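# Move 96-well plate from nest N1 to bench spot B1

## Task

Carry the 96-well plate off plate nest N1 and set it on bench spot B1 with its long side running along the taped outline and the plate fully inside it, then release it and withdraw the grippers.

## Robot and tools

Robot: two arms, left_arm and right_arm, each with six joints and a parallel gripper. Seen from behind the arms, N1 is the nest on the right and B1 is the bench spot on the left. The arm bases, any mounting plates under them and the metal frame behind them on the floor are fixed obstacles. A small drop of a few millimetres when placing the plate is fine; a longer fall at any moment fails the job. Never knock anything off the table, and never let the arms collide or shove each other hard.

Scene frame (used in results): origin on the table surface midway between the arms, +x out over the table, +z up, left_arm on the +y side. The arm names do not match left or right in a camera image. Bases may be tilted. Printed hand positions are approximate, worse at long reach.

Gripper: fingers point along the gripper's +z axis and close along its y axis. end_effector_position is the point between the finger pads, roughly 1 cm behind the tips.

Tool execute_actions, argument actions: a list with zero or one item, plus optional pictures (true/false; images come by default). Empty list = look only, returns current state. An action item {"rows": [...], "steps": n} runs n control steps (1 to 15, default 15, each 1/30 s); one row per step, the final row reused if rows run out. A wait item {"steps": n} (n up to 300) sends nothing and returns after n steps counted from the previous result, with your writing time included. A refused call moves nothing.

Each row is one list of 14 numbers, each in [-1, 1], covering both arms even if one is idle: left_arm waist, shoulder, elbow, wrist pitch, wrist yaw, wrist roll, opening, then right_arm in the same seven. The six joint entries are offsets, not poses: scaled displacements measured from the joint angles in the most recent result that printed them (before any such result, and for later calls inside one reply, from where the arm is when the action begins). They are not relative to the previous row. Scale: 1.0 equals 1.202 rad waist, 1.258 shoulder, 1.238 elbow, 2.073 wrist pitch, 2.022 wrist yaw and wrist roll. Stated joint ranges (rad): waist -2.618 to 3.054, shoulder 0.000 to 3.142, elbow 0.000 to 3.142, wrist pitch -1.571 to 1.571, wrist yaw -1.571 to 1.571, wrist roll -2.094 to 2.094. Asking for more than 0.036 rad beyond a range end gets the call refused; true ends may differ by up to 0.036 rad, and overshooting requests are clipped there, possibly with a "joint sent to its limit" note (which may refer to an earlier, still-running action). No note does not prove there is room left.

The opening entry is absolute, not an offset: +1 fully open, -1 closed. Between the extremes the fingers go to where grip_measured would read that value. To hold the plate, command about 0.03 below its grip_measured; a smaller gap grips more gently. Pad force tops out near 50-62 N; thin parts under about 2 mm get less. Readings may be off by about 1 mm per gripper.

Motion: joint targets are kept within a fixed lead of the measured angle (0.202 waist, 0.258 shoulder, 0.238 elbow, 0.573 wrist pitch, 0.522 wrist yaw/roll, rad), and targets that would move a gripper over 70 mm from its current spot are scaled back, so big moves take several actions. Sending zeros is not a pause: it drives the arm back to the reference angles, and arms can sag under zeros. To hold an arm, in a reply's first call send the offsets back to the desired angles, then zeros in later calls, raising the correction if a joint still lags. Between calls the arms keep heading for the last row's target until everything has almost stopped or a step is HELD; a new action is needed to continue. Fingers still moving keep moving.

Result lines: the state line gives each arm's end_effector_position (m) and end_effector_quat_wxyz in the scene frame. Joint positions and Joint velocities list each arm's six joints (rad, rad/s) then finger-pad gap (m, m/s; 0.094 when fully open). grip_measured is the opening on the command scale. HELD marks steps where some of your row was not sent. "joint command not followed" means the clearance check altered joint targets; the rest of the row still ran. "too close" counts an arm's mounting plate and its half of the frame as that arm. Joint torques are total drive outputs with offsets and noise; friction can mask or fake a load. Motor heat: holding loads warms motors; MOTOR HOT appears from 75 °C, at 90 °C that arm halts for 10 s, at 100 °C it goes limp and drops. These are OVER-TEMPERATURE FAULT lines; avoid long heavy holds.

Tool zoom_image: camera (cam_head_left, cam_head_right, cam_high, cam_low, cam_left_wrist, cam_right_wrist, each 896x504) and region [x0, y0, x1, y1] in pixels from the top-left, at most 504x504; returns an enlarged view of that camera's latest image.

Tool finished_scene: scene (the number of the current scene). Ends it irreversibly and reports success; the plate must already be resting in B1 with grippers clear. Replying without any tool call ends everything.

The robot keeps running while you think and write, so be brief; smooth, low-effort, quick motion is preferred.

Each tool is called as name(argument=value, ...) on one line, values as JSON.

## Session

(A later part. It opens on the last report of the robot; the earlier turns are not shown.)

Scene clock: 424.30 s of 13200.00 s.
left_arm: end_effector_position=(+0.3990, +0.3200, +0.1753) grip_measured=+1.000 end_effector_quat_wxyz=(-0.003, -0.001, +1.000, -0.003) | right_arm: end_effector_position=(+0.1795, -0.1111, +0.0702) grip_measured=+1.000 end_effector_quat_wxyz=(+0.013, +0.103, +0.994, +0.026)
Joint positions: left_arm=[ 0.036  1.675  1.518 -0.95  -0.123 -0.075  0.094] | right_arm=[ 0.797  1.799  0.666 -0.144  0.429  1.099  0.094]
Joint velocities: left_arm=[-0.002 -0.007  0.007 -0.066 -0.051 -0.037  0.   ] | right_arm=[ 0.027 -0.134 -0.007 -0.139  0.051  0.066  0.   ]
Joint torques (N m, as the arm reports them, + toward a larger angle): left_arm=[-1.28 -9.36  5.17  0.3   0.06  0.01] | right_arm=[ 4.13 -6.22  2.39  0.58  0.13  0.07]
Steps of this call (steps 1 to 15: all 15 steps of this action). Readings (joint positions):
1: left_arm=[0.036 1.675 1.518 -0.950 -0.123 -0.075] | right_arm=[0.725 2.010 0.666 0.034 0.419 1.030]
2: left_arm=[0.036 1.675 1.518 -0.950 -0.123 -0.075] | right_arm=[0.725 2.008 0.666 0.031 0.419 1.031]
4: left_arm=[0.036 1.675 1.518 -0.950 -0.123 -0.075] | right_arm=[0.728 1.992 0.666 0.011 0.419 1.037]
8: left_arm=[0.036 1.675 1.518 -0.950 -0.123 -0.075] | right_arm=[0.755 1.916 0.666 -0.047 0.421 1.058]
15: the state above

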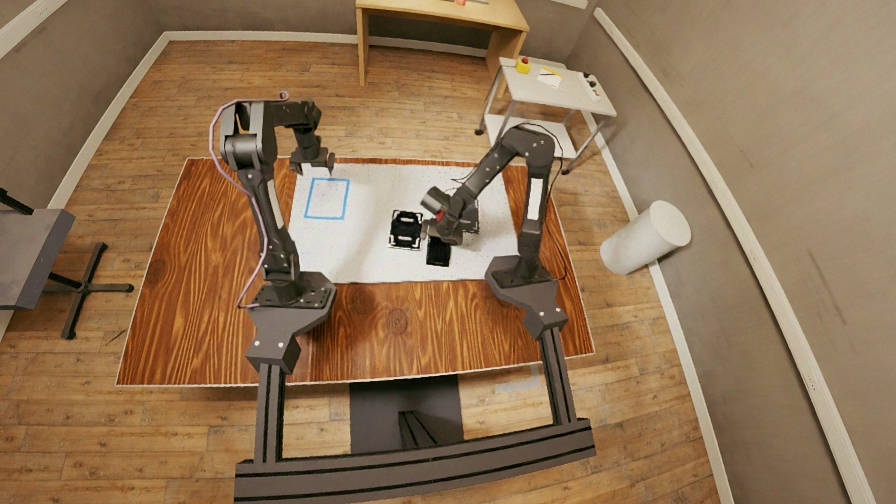

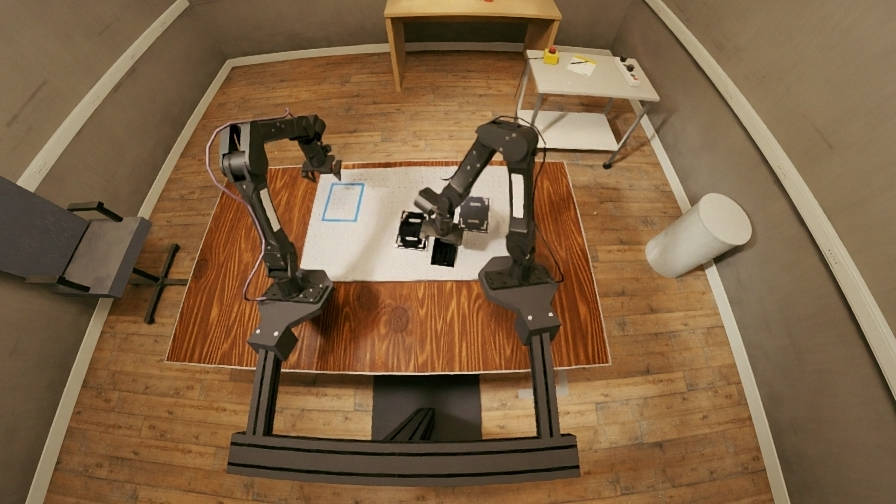

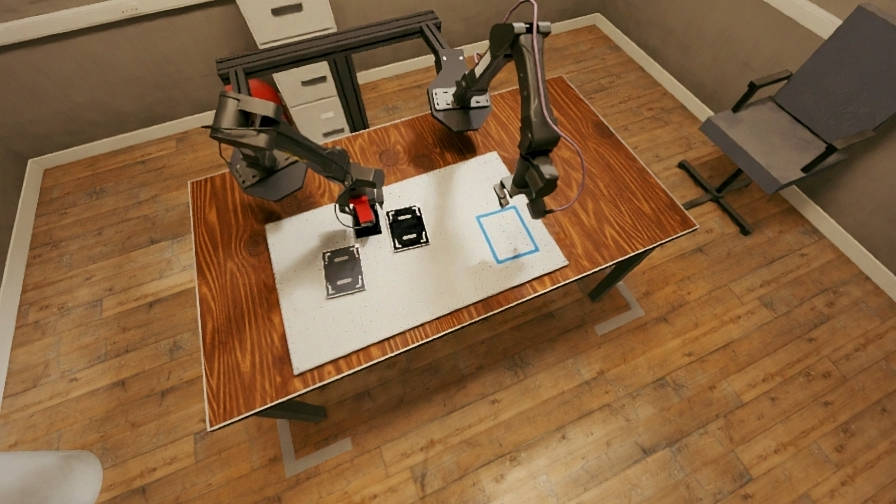

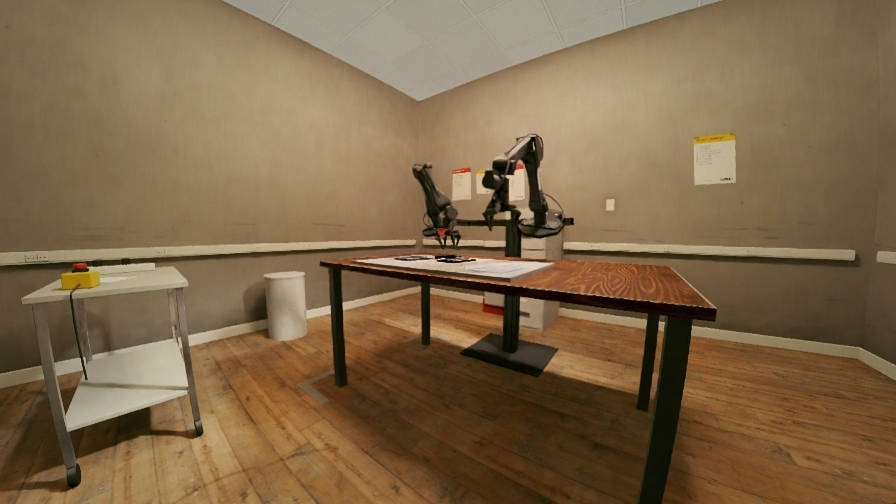

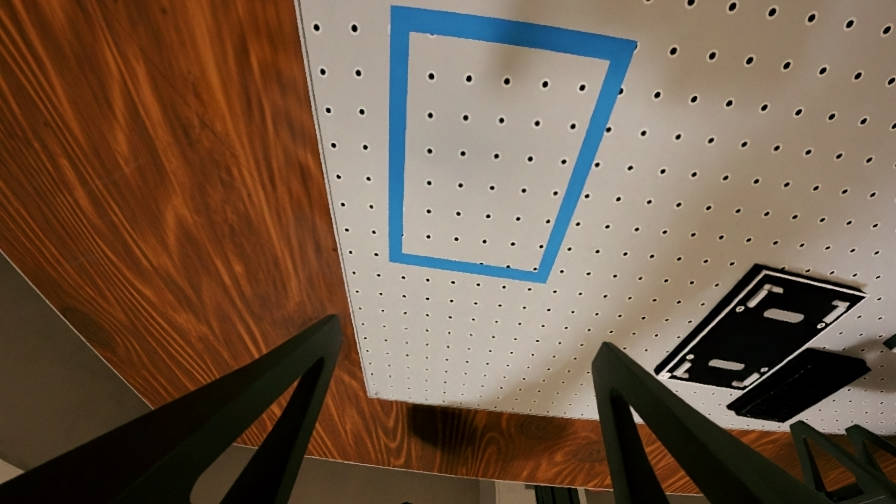

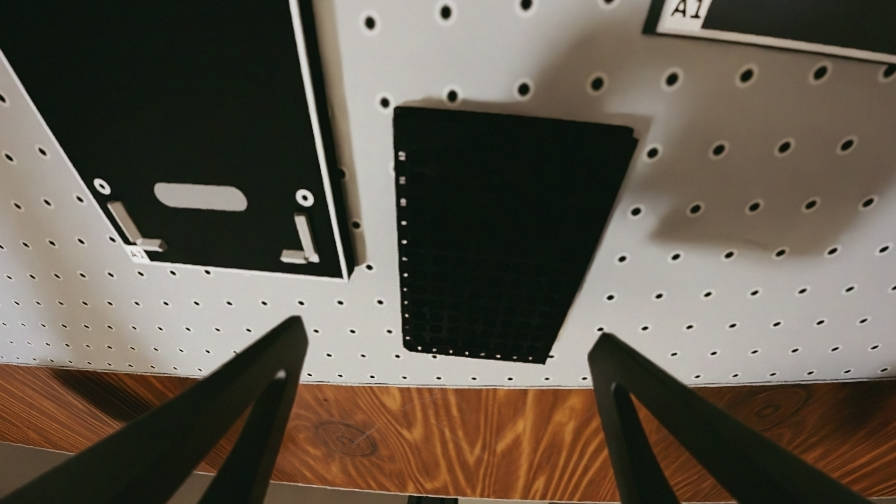

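Now right retreats while left approaches.

execute_actions(actions=[{"rows": [[-0.02,0.015,0.01,0.001,-0.004,-0.01,1,-0.03,-0.05,0.02,-0.02,-0.01,0,1],[-0.06,0.045,0.03,0.002,-0.012,-0.03,1,-0.09,-0.10,0.04,-0.04,-0.02,0,1],[-0.11,0.09,0.055,0.003,-0.022,-0.055,1,-0.17,-0.15,0.06,-0.06,-0.03,0,1],[-0.17,0.14,0.085,0.004,-0.034,-0.085,1,-0.25,-0.20,0.08,-0.08,-0.04,0,1],[-0.24,0.19,0.12,0.005,-0.047,-0.12,1,-0.33,-0.25,0.10,-0.10,-0.05,0,1],[-0.31,0.25,0.15,0.007,-0.061,-0.155,1,-0.41,-0.30,0.12,-0.12,-0.06,0,1],[-0.38,0.31,0.19,0.008,-0.075,-0.19,1,-0.49,-0.35,0.14,-0.14,-0.07,0,1],[-0.45,0.365,0.22,0.010,-0.089,-0.225,1,-0.57,-0.40,0.16,-0.16,-0.08,0,1],[-0.52,0.42,0.255,0.011,-0.103,-0.26,1,-0.65,-0.44,0.16,-0.18,-0.09,0,1],[-0.59,0.475,0.29,0.013,-0.117,-0.295,1,-0.73,-0.47,0.16,-0.20,-0.10,0,1],[-0.66,0.53,0.325,0.014,-0.130,-0.33,1,-0.81,-0.49,0.16,-0.22,-0.10,0,1],[-0.73,0.59,0.36,0.016,-0.144,-0.365,1,-0.88,-0.5,0.16,-0.22,-0.10,0,1],[-0.80,0.645,0.39,0.017,-0.158,-0.40,1,-0.93,-0.5,0.16,-0.22,-0.10,0,1],[-0.87,0.70,0.425,0.018,-0.172,-0.435,1,-0.95,-0.5,0.16,-0.22,-0.10,0,1],[-0.913,0.737,0.447,0.019,-0.180,-0.457,1,-0.95,-0.5,0.16,-0.22,-0.10,0,1]], "steps": 15}], pictures=false)

execute_actions(actions=[{"steps": 30}])

Scene clock: 437.23 s of 13200.00 s.
left_arm: end_effector_position=(+0.3829, +0.0899, +0.0574) grip_measured=+1.000 end_effector_quat_wxyz=(-0.039, -0.014, +0.999, +0.021) | right_arm: end_effector_position=(+0.3791, -0.2942, +0.2004) grip_measured=+1.000 end_effector_quat_wxyz=(+0.161, +0.465, +0.868, +0.071)
Joint positions: left_arm=[-0.458  2.302  1.926 -0.926 -0.327 -0.594  0.094] | right_arm=[ 0.071  1.177  0.865 -0.451  0.264  1.11   0.094]
Joint velocities: left_arm=[-1.043  1.59   1.077  0.11  -0.608 -1.56   0.   ] | right_arm=[-2.103 -0.608  0.217 -0.403 -0.183 -0.037  0.   ]
Joint torques (N m, as the arm reports them, + toward a larger angle): left_arm=[ -6.93 -11.04   5.37   0.13   0.03  -0.08] | right_arm=[ 0.87 -3.49  4.14  0.53 -0.01 -0.12]
Steps of this call (steps 1 to 30: the robot went on to your last target; steps 31 to 90: nothing new was sent; then 9.43 s passed at rest; steps 91 to 105: all 15 steps of this action). Readings (joint positions):
91: left_arm=[0.035 1.675 1.518 -0.950 -0.123 -0.077] | right_arm=[0.794 1.793 0.666 -0.189 0.427 1.113]
92: left_arm=[0.029 1.679 1.521 -0.951 -0.129 -0.085] | right_arm=[0.779 1.779 0.667 -0.196 0.415 1.112]
94: left_arm=[-0.018 1.720 1.556 -0.956 -0.155 -0.125] | right_arm=[0.694 1.713 0.681 -0.231 0.387 1.110]
98: left_arm=[-0.185 1.901 1.673 -0.946 -0.201 -0.249] | right_arm=[0.495 1.526 0.758 -0.297 0.352 1.110]
105: the state above

Scene clock: 438.23 s of 13200.00 s.
left_arm: end_effector_position=(+0.1827, -0.1234, +0.0708) grip_measured=+1.000 end_effector_quat_wxyz=(+0.006, +0.074, +0.997, -0.011) | right_arm: end_effector_position=(+0.3388, -0.4268, +0.1924) grip_measured=+1.000 end_effector_quat_wxyz=(+0.145, +0.597, +0.786, -0.061)
Joint positions: left_arm=[-1.04   2.602  2.059 -0.887 -0.476 -0.99   0.094] | right_arm=[-0.344  1.165  0.87  -0.583  0.229  1.109  0.094]
Joint velocities: left_arm=[ 0.081 -0.007 -0.012  0.066 -0.007 -0.037  0.   ] | right_arm=[-0.002 -0.027  0.007  0.022  0.037  0.022  0.   ]
Joint torques (N m, as the arm reports them, + toward a larger angle): left_arm=[ -9.77 -11.37   5.35   0.17  -0.07  -0.03] | right_arm=[-0.1  -5.33  4.52  0.97  0.13 -0.11]
Steps of this call (steps 1 to 30: the robot went on to your last target). Readings (joint positions):
1: left_arm=[-0.495 2.355 1.958 -0.919 -0.344 -0.640] | right_arm=[-0.002 1.164 0.869 -0.463 0.259 1.110]
2: left_arm=[-0.531 2.404 1.980 -0.911 -0.358 -0.679] | right_arm=[-0.075 1.161 0.870 -0.475 0.255 1.110]
4: left_arm=[-0.599 2.460 2.020 -0.908 -0.430 -0.765] | right_arm=[-0.218 1.164 0.870 -0.510 0.246 1.109]
8: left_arm=[-0.719 2.508 2.059 -0.870 -0.495 -0.867] | right_arm=[-0.344 1.165 0.870 -0.556 0.247 1.109]
30: the state above

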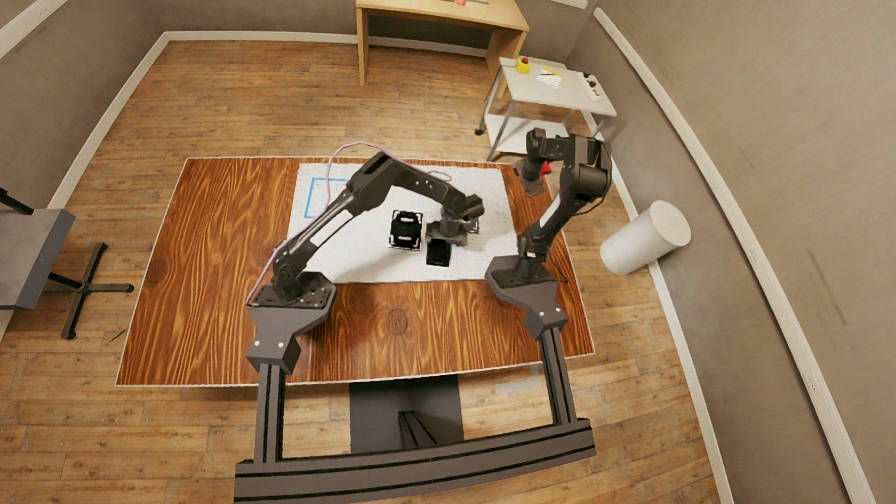

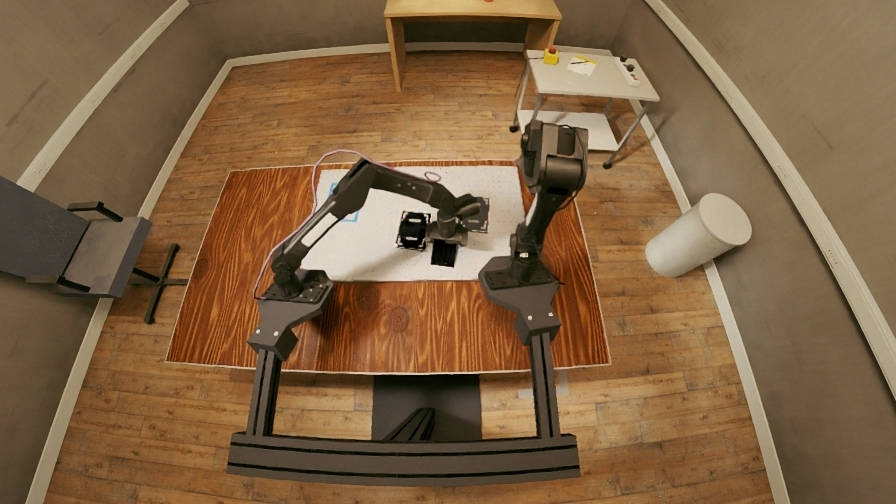

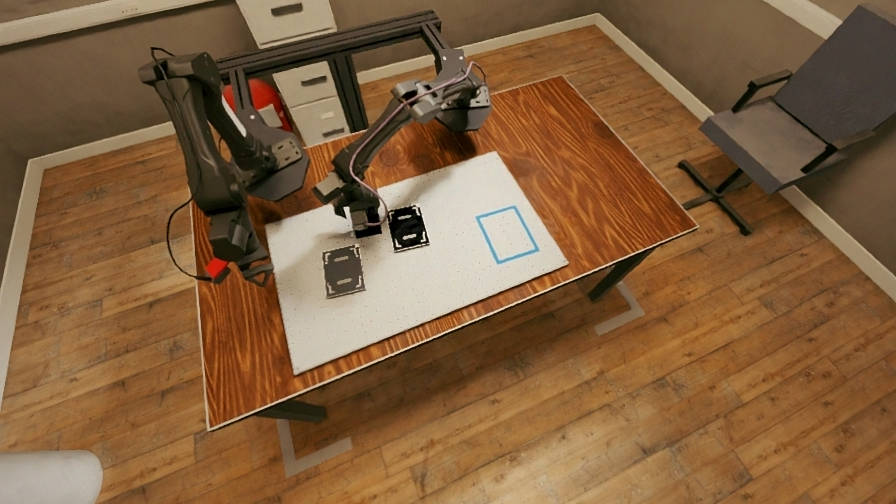

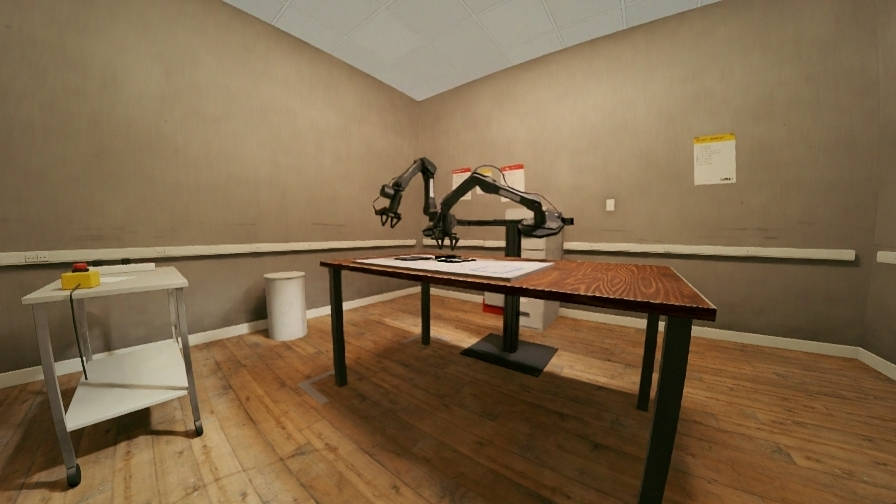

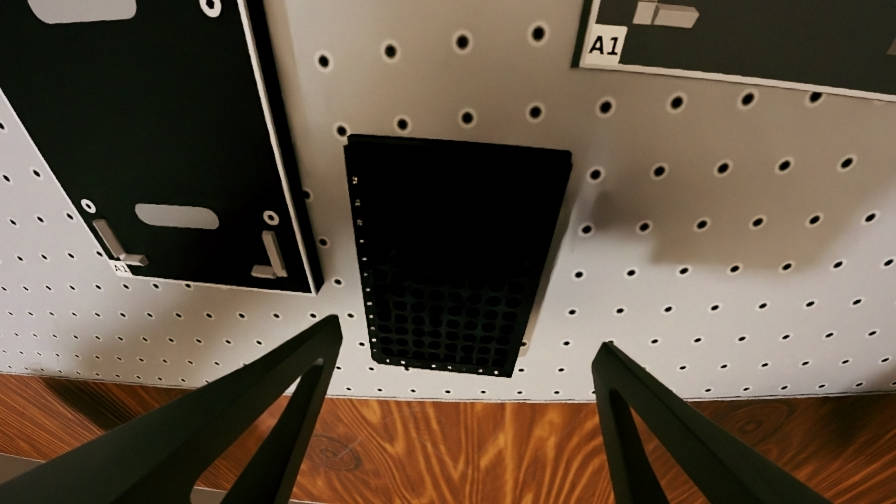

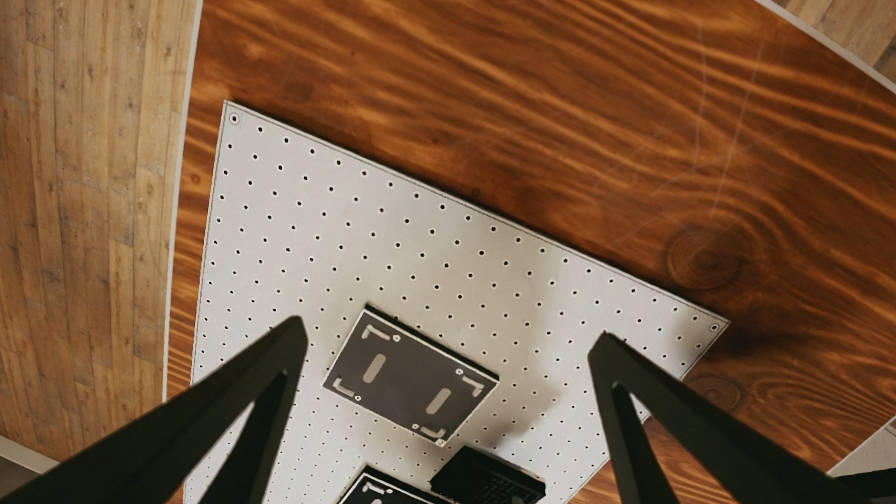

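execute_actions(actions=[{"rows": [[0.003,0.002,-0.007,0.005,0,0.002,1,0,0,0,0,0,0,1],[0.006,0.004,-0.014,0.010,0,0.004,1,0,0,0,0,0,0,1],[0.009,0.006,-0.021,0.015,0,0.006,1,0,0,0,0,0,0,1],[0.012,0.008,-0.028,0.020,0,0.008,1,0,0,0,0,0,0,1],[0.014,0.010,-0.035,0.025,0,0.010,1,0,0,0,0,0,0,1],[0.016,0.012,-0.042,0.030,0,0.010,1,0,0,0,0,0,0,1],[0.016,0.014,-0.049,0.035,0,0.010,1,0,0,0,0,0,0,1],[0.016,0.016,-0.056,0.040,0,0.010,1,0,0,0,0,0,0,1],[0.016,0.018,-0.064,0.040,0,0.010,1,0,0,0,0,0,0,1],[0.016,0.020,-0.072,0.040,0,0.010,1,0,0,0,0,0,0,1]], "steps": 15}], pictures=false)

execute_actions(actions=[{"steps": 10}])

Scene clock: 470.00 s of 13200.00 s.
left_arm: end_effector_position=(+0.1758, -0.1036, +0.0414) grip_measured=+1.000 end_effector_quat_wxyz=(-0.005, +0.076, +0.997, +0.012) | right_arm: end_effector_position=(+0.3388, -0.4268, +0.1924) grip_measured=+1.000 end_effector_quat_wxyz=(+0.145, +0.597, +0.786, -0.061)
Joint positions: left_arm=[-1.01   2.619  1.982 -0.834 -0.475 -0.979  0.094] | right_arm=[-0.344  1.165  0.87  -0.583  0.229  1.109  0.094]
Joint velocities: left_arm=[-0.012  0.056 -0.032 -0.037  0.051  0.007  0.   ] | right_arm=[ 0.002  0.012  0.002  0.007  0.037 -0.022  0.   ]
Joint torques (N m, as the arm reports them, + toward a larger angle): left_arm=[ -8.35 -10.95   3.76   0.53  -0.1    0.11] | right_arm=[-0.02 -5.67  4.94  1.11  0.14 -0.02]
Steps of this call (steps 1 to 15: the robot went on to your last target; steps 16 to 90: nothing new was sent; then 28.27 s passed at rest; steps 91 to 105: all 15 steps of this action). Readings (joint positions):
91: left_arm=[-1.041 2.602 2.059 -0.889 -0.477 -0.992] | right_arm=[-0.344 1.165 0.870 -0.583 0.229 1.109]
92: left_arm=[-1.040 2.602 2.059 -0.888 -0.476 -0.991] | right_arm=[-0.344 1.165 0.870 -0.583 0.229 1.109]
94: left_arm=[-1.035 2.602 2.054 -0.881 -0.476 -0.989] | right_arm=[-0.344 1.165 0.870 -0.583 0.229 1.109]
98: left_arm=[-1.019 2.602 2.022 -0.853 -0.476 -0.982] | right_arm=[-0.344 1.165 0.870 -0.583 0.229 1.109]
105: the state above

Scene clock: 470.33 s of 13200.00 s.
left_arm: end_effector_position=(+0.1754, -0.1046, +0.0400) grip_measured=+1.000 end_effector_quat_wxyz=(-0.004, +0.075, +0.997, +0.010) | right_arm: end_effector_position=(+0.3388, -0.4268, +0.1924) grip_measured=+1.000 end_effector_quat_wxyz=(+0.145, +0.597, +0.786, -0.061)
Joint positions: left_arm=[-1.01   2.621  1.98  -0.826 -0.474 -0.978  0.094] | right_arm=[-0.344  1.165  0.87  -0.583  0.229  1.109  0.094]
Joint velocities: left_arm=[ 0.042  0.002  0.007  0.007  0.022 -0.007  0.   ] | right_arm=[-0.002  0.027 -0.022  0.022 -0.007 -0.037  0.   ]
Joint torques (N m, as the arm reports them, + toward a larger angle): left_arm=[ -8.46 -10.68   3.4    0.45  -0.03   0.06] | right_arm=[-0.01 -5.68  4.95  1.11  0.14 -0.02]
Steps of this call (steps 1 to 10: the robot went on to your last target). Readings (joint positions):
1: left_arm=[-1.010 2.621 1.980 -0.834 -0.474 -0.978] | right_arm=[-0.344 1.165 0.870 -0.583 0.229 1.109]
2: left_arm=[-1.010 2.621 1.980 -0.833 -0.474 -0.978] | right_arm=[-0.344 1.165 0.870 -0.583 0.229 1.109]
4: left_arm=[-1.010 2.621 1.980 -0.831 -0.474 -0.978] | right_arm=[-0.344 1.165 0.870 -0.583 0.229 1.109]
8: left_arm=[-1.010 2.621 1.980 -0.827 -0.474 -0.978] | right_arm=[-0.344 1.165 0.870 -0.583 0.229 1.109]
10: the state above

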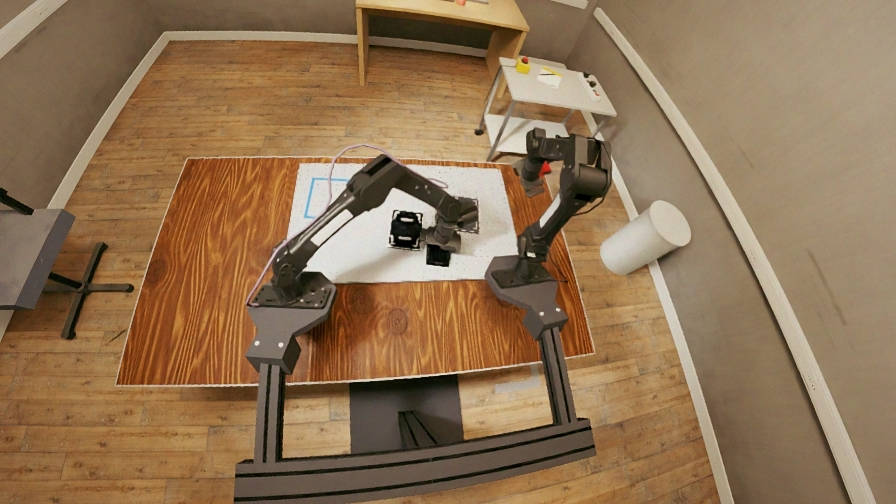

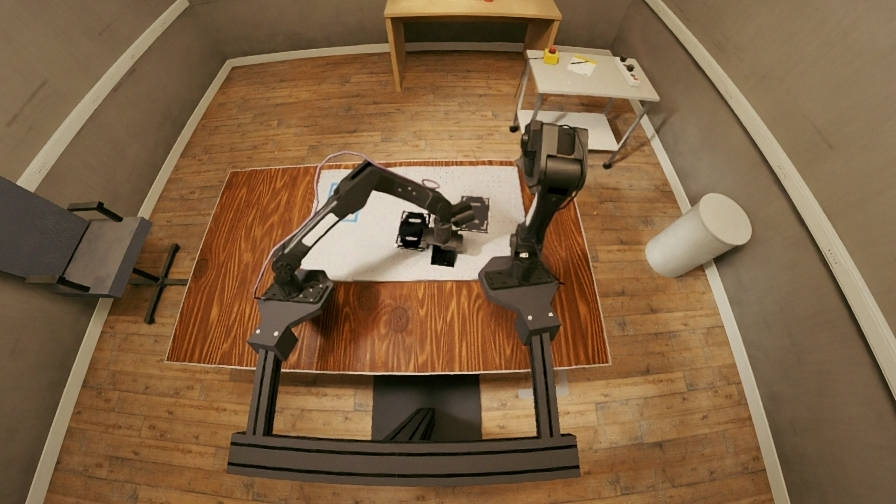

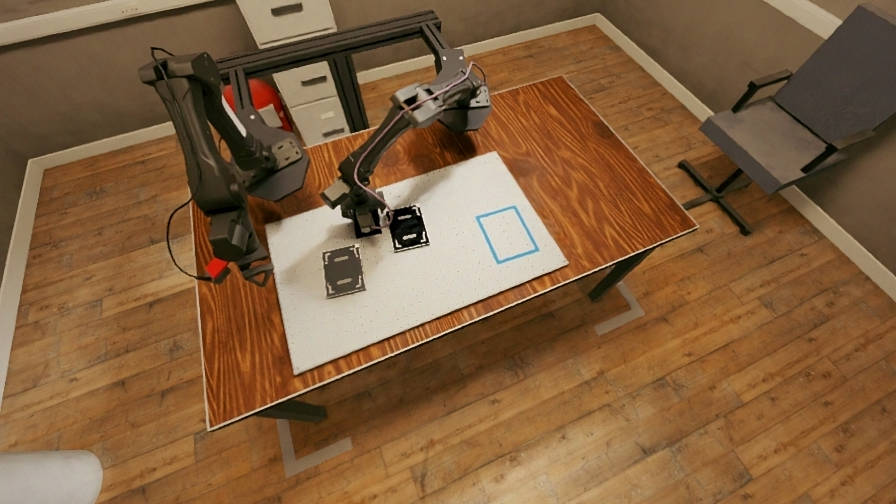

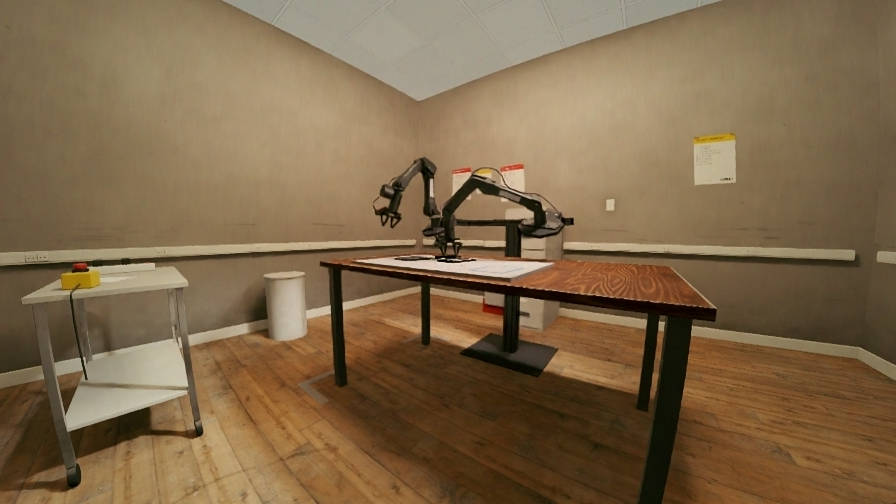

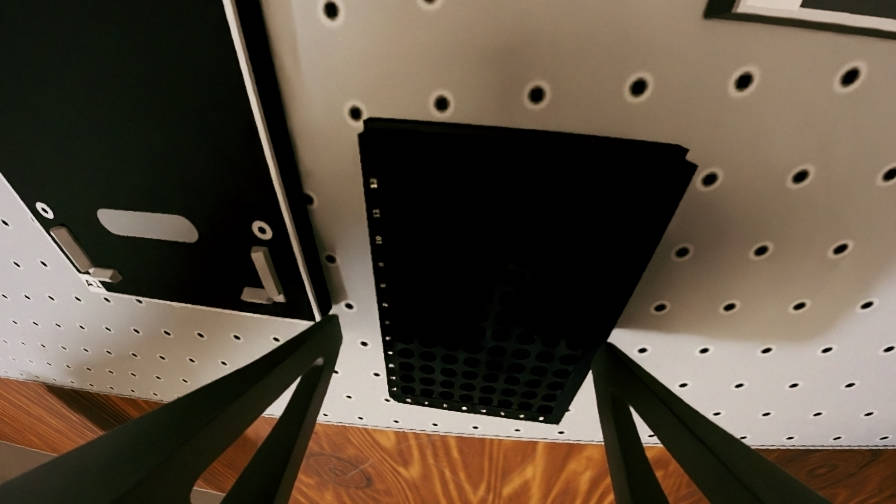

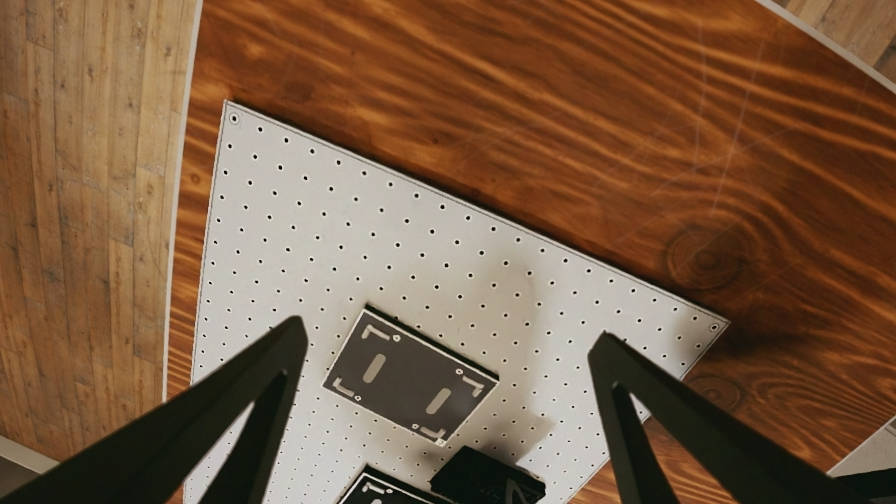

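execute_actions(actions=[{"rows": [[-0.008,0,0,0.005,0,-0.002,1,0,0,0,0,0,0,1],[-0.016,0,0,0.010,0,-0.005,1,0,0,0,0,0,0,1],[-0.022,0,0,0.015,0,-0.008,1,0,0,0,0,0,0,1],[-0.027,0,0,0.018,0,-0.010,1,0,0,0,0,0,0,1],[-0.032,0,0,0.018,0,-0.010,1,0,0,0,0,0,0,1]], "steps": 15}], pictures=false)

execute_actions(actions=[{"steps": 10}])

Scene clock: 486.87 s of 13200.00 s.
left_arm: end_effector_position=(+0.1685, -0.1142, +0.0449) grip_measured=+1.000 end_effector_quat_wxyz=(+0.000, +0.076, +0.997, -0.002) | right_arm: end_effector_position=(+0.3388, -0.4268, +0.1924) grip_measured=+1.000 end_effector_quat_wxyz=(+0.145, +0.597, +0.786, -0.061)
Joint positions: left_arm=[-1.032  2.621  1.98  -0.808 -0.473 -0.989  0.094] | right_arm=[-0.344  1.165  0.87  -0.583  0.229  1.109  0.094]
Joint velocities: left_arm=[ 0.007 -0.012  0.017 -0.051 -0.081  0.022  0.   ] | right_arm=[ 0.012  0.007 -0.002  0.022  0.022  0.051  0.   ]
Joint torques (N m, as the arm reports them, + toward a larger angle): left_arm=[ -8.99 -11.17   4.4    0.52   0.    -0.04] | right_arm=[-0.02 -5.68  4.95  1.11  0.15 -0.02]
Steps of this call (steps 1 to 15: the robot went on to your last target; steps 16 to 90: nothing new was sent; then 13.03 s passed at rest; steps 91 to 105: all 15 steps of this action). Readings (joint positions):
91: left_arm=[-1.010 2.621 1.980 -0.824 -0.474 -0.977] | right_arm=[-0.344 1.165 0.870 -0.583 0.229 1.109]
92: left_arm=[-1.010 2.621 1.980 -0.824 -0.474 -0.978] | right_arm=[-0.344 1.165 0.870 -0.583 0.229 1.109]
94: left_arm=[-1.011 2.621 1.980 -0.821 -0.474 -0.981] | right_arm=[-0.344 1.165 0.870 -0.583 0.229 1.109]
98: left_arm=[-1.021 2.621 1.980 -0.813 -0.474 -0.986] | right_arm=[-0.344 1.165 0.870 -0.583 0.229 1.109]
105: the state above

Scene clock: 487.20 s of 13200.00 s.
left_arm: end_effector_position=(+0.1686, -0.1142, +0.0449) grip_measured=+1.000 end_effector_quat_wxyz=(+0.001, +0.075, +0.997, -0.002) | right_arm: end_effector_position=(+0.3388, -0.4268, +0.1924) grip_measured=+1.000 end_effector_quat_wxyz=(+0.145, +0.597, +0.786, -0.061)
Joint positions: left_arm=[-1.032  2.621  1.98  -0.808 -0.473 -0.99   0.094] | right_arm=[-0.344  1.165  0.87  -0.583  0.229  1.109  0.094]
Joint velocities: left_arm=[ 0.002  0.007 -0.007 -0.022  0.037  0.007  0.   ] | right_arm=[ 0.007 -0.027 -0.007 -0.022  0.037  0.051  0.   ]
Joint torques (N m, as the arm reports them, + toward a larger angle): left_arm=[ -8.95 -11.14   4.5    0.47  -0.01  -0.12] | right_arm=[-0.02 -5.69  4.96  1.11  0.14 -0.02]
Steps of this call (steps 1 to 10: the robot went on to your last target). Readings (joint positions):
1: left_arm=[-1.032 2.621 1.980 -0.808 -0.473 -0.989] | right_arm=[-0.344 1.165 0.870 -0.583 0.229 1.109]
2: left_arm=[-1.032 2.621 1.980 -0.808 -0.473 -0.989] | right_arm=[-0.344 1.165 0.870 -0.583 0.229 1.109]
4: left_arm=[-1.032 2.621 1.980 -0.808 -0.473 -0.989] | right_arm=[-0.344 1.165 0.870 -0.583 0.229 1.109]
8: left_arm=[-1.032 2.621 1.980 -0.808 -0.473 -0.990] | right_arm=[-0.344 1.165 0.870 -0.583 0.229 1.109]
10: the state above

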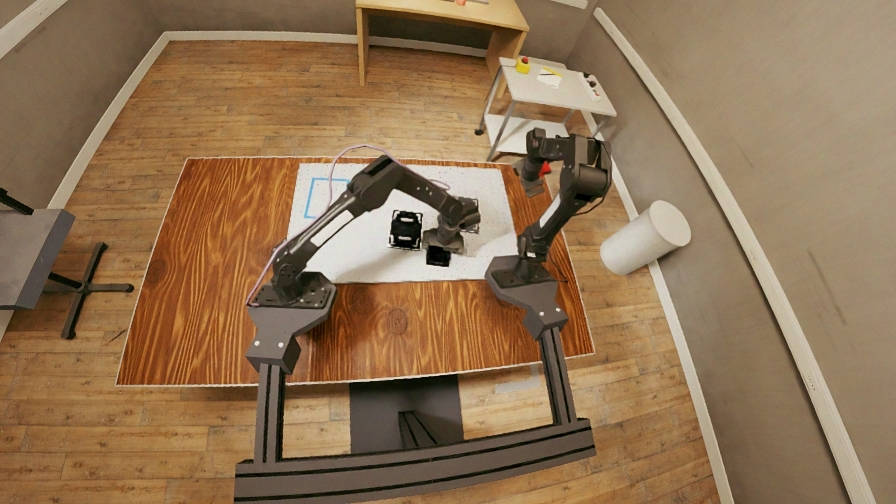

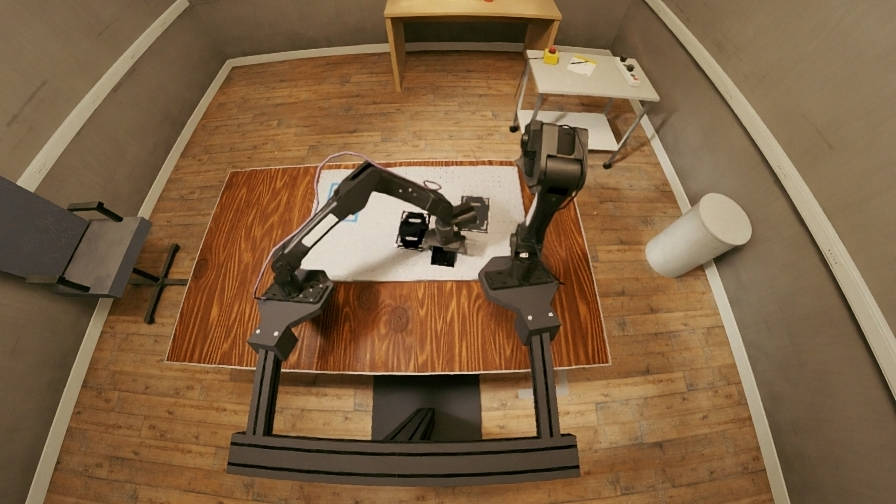

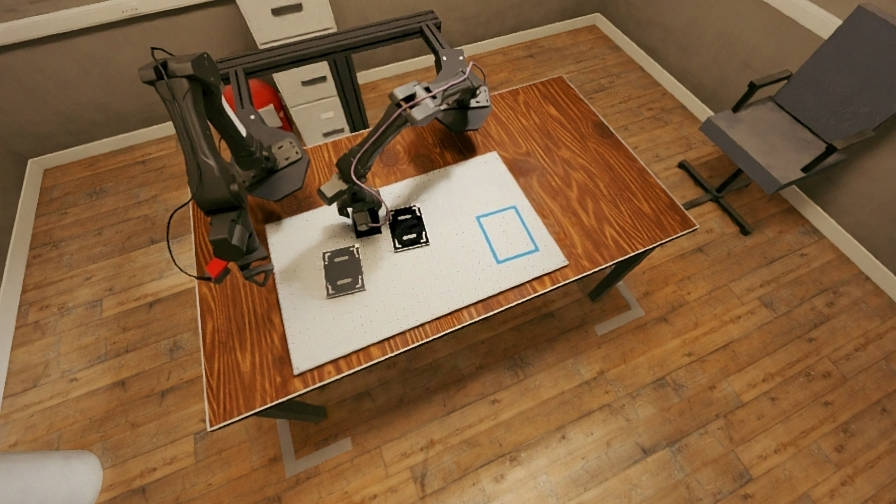

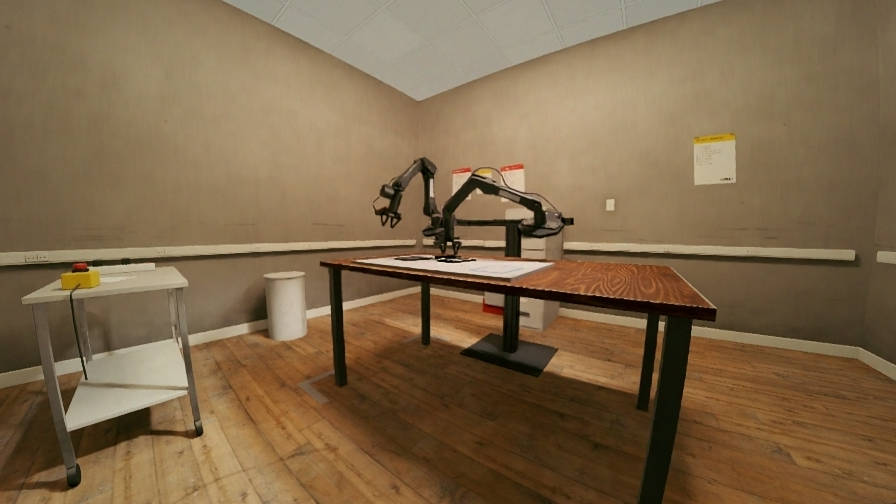

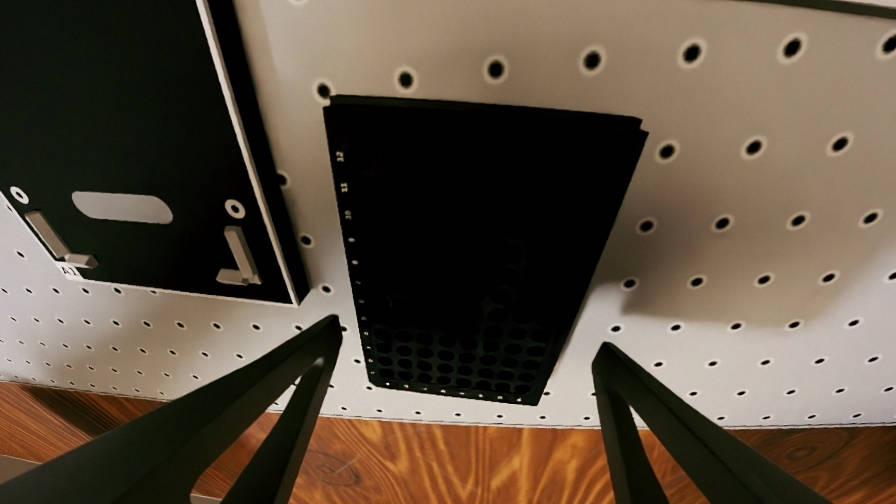

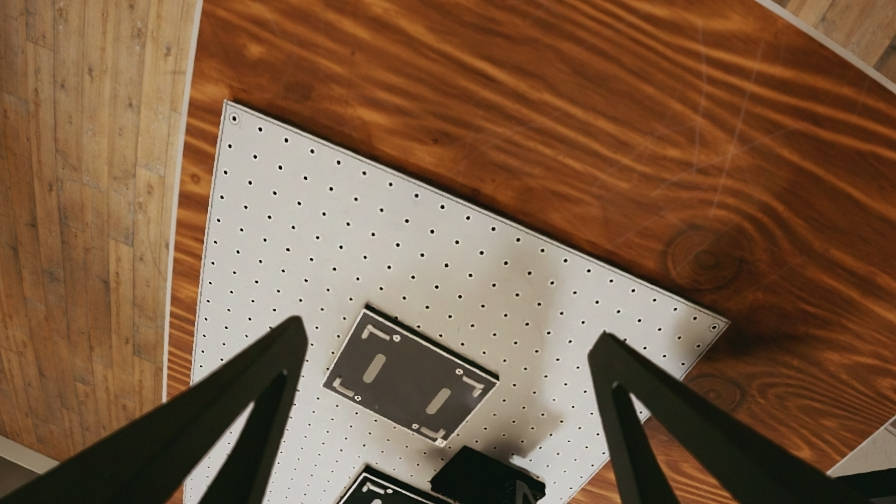

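execute_actions(actions=[{"rows": [[0.001,0.006,0,0.009,0,0.004,1,0,0,0,0,0,0,1],[0.002,0.010,0,0.012,0,0.005,1,0,0,0,0,0,0,1],[0.003,0.013,0,0.014,0,0.006,1,0,0,0,0,0,0,1],[0.004,0.016,0,0.017,0,0.007,1,0,0,0,0,0,0,1],[0.005,0.019,0,0.019,0,0.008,1,0,0,0,0,0,0,1],[0.006,0.022,0,0.022,0,0.009,1,0,0,0,0,0,0,1],[0.007,0.025,0,0.024,0,0.010,1,0,0,0,0,0,0,1],[0.008,0.028,0,0.027,0,0.011,1,0,0,0,0,0,0,1],[0.009,0.031,0,0.029,0,0.012,1,0,0,0,0,0,0,1],[0.010,0.034,0,0.032,0,0.013,1,0,0,0,0,0,0,1],[0.010,0.037,0,0.034,0,0.014,1,0,0,0,0,0,0,1],[0.010,0.041,0,0.036,0,0.014,1,0,0,0,0,0,0,1]], "steps": 15}], pictures=false)

execute_actions(actions=[{"steps": 10}])

Scene clock: 504.87 s of 13200.00 s.
left_arm: end_effector_position=(+0.1676, -0.1127, +0.0241) grip_measured=+1.000 end_effector_quat_wxyz=(+0.000, +0.074, +0.997, +0.000) | right_arm: end_effector_position=(+0.3388, -0.4268, +0.1924) grip_measured=+1.000 end_effector_quat_wxyz=(+0.145, +0.597, +0.786, -0.061)
Joint positions: left_arm=[-1.013  2.662  1.98  -0.763 -0.473 -0.973  0.094] | right_arm=[-0.344  1.165  0.87  -0.583  0.229  1.109  0.094]
Joint velocities: left_arm=[ 0.002 -0.012  0.017 -0.081 -0.11  -0.051  0.   ] | right_arm=[-0.012  0.017 -0.017 -0.022 -0.037  0.051  0.   ]
Joint torques (N m, as the arm reports them, + toward a larger angle): left_arm=[ -8.17 -10.48   4.5    0.51   0.08   0.13] | right_arm=[-0.01 -5.67  4.95  1.11  0.14 -0.02]
Steps of this call (steps 1 to 15: the robot went on to your last target; steps 16 to 90: nothing new was sent; then 14.17 s passed at rest; steps 91 to 105: all 15 steps of this action). Readings (joint positions):
91: left_arm=[-1.032 2.621 1.980 -0.808 -0.473 -0.990] | right_arm=[-0.344 1.165 0.870 -0.583 0.229 1.109]
92: left_arm=[-1.031 2.621 1.980 -0.807 -0.473 -0.989] | right_arm=[-0.344 1.165 0.870 -0.583 0.229 1.109]
94: left_arm=[-1.029 2.621 1.980 -0.804 -0.473 -0.988] | right_arm=[-0.344 1.165 0.870 -0.583 0.229 1.109]
98: left_arm=[-1.022 2.629 1.980 -0.788 -0.473 -0.982] | right_arm=[-0.344 1.165 0.870 -0.583 0.229 1.109]
105: the state above

Scene clock: 505.20 s of 13200.00 s.
left_arm: end_effector_position=(+0.1687, -0.1149, +0.0240) grip_measured=+1.000 end_effector_quat_wxyz=(+0.002, +0.074, +0.997, -0.004) | right_arm: end_effector_position=(+0.3388, -0.4268, +0.1924) grip_measured=+1.000 end_effector_quat_wxyz=(+0.145, +0.597, +0.786, -0.061)
Joint positions: left_arm=[-1.013  2.662  1.98  -0.752 -0.472 -0.97   0.094] | right_arm=[-0.344  1.165  0.87  -0.583  0.229  1.109  0.094]
Joint velocities: left_arm=[ 0.017 -0.007 -0.012 -0.007  0.037  0.007  0.   ] | right_arm=[-0.012  0.017 -0.012  0.051  0.022  0.037  0.   ]
Joint torques (N m, as the arm reports them, + toward a larger angle): left_arm=[ -8.06 -10.41   4.36   0.4    0.01   0.01] | right_arm=[-0.02 -5.69  4.95  1.12  0.14 -0.02]
Steps of this call (steps 1 to 10: the robot went on to your last target). Readings (joint positions):
1: left_arm=[-1.013 2.662 1.980 -0.760 -0.473 -0.972] | right_arm=[-0.344 1.165 0.870 -0.583 0.229 1.109]
2: left_arm=[-1.013 2.662 1.980 -0.757 -0.473 -0.972] | right_arm=[-0.344 1.165 0.870 -0.583 0.229 1.109]
4: left_arm=[-1.013 2.662 1.980 -0.755 -0.472 -0.971] | right_arm=[-0.344 1.165 0.870 -0.583 0.229 1.109]
8: left_arm=[-1.013 2.662 1.980 -0.753 -0.472 -0.970] | right_arm=[-0.344 1.165 0.870 -0.583 0.229 1.109]
10: the state above

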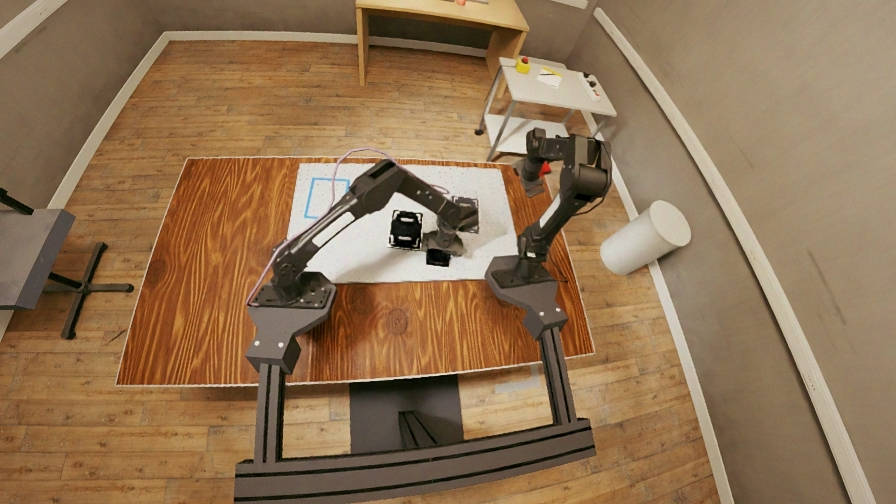

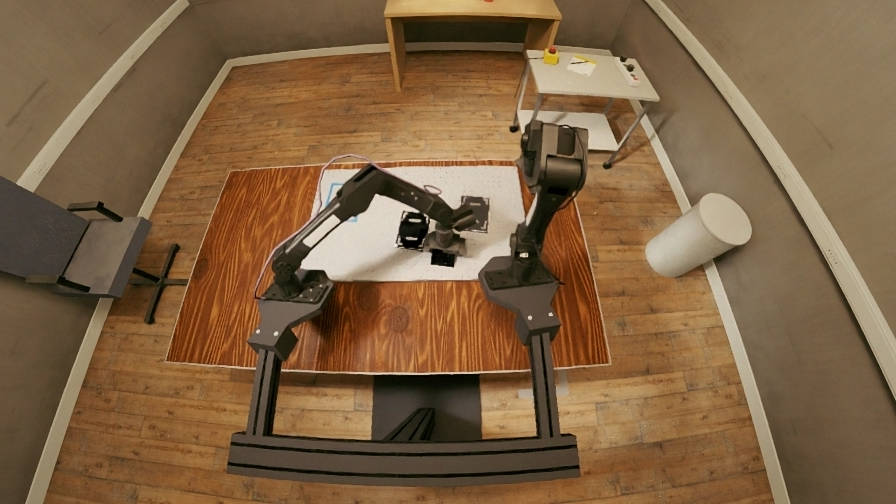

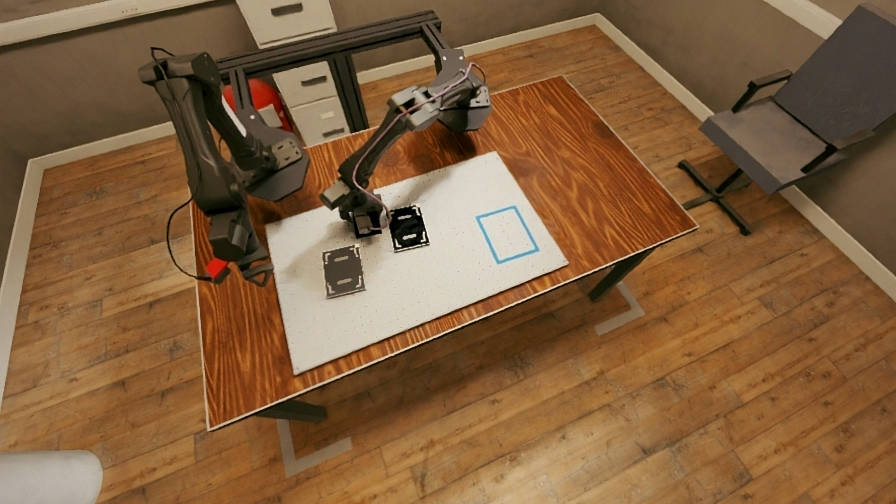

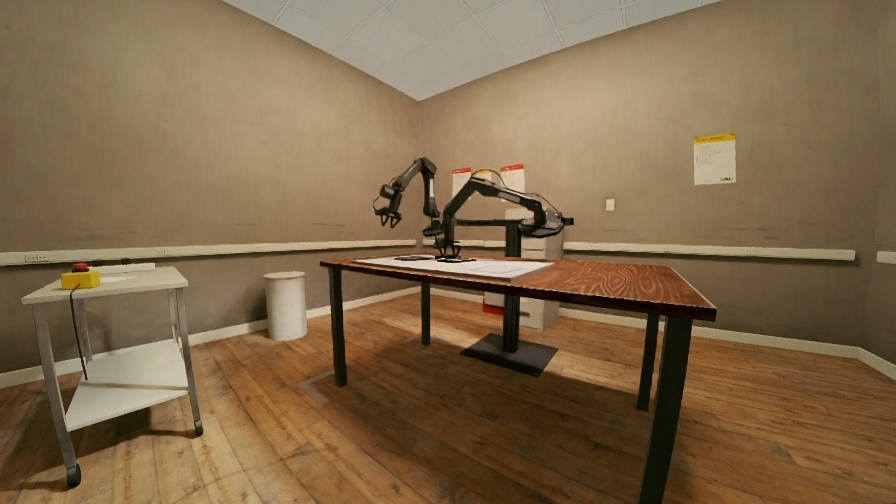

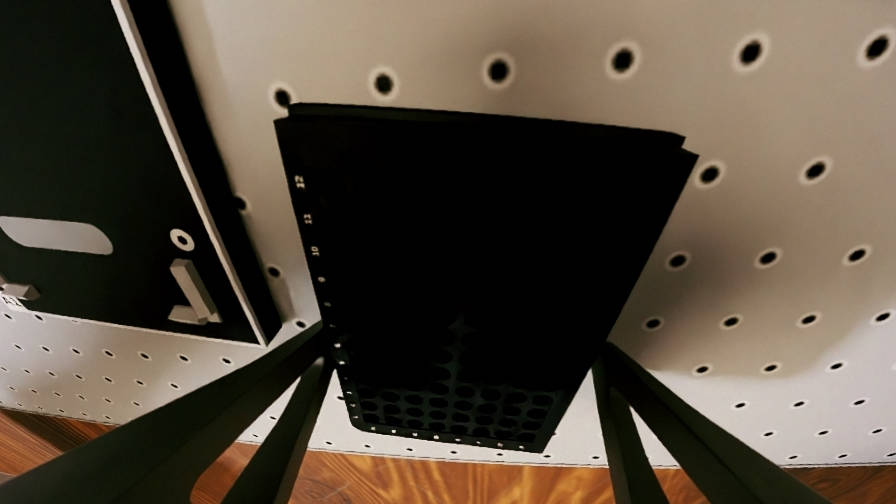

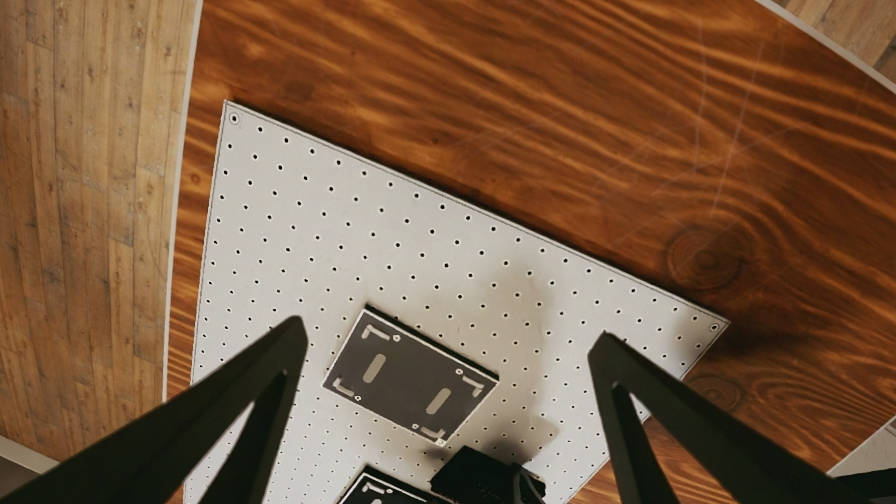

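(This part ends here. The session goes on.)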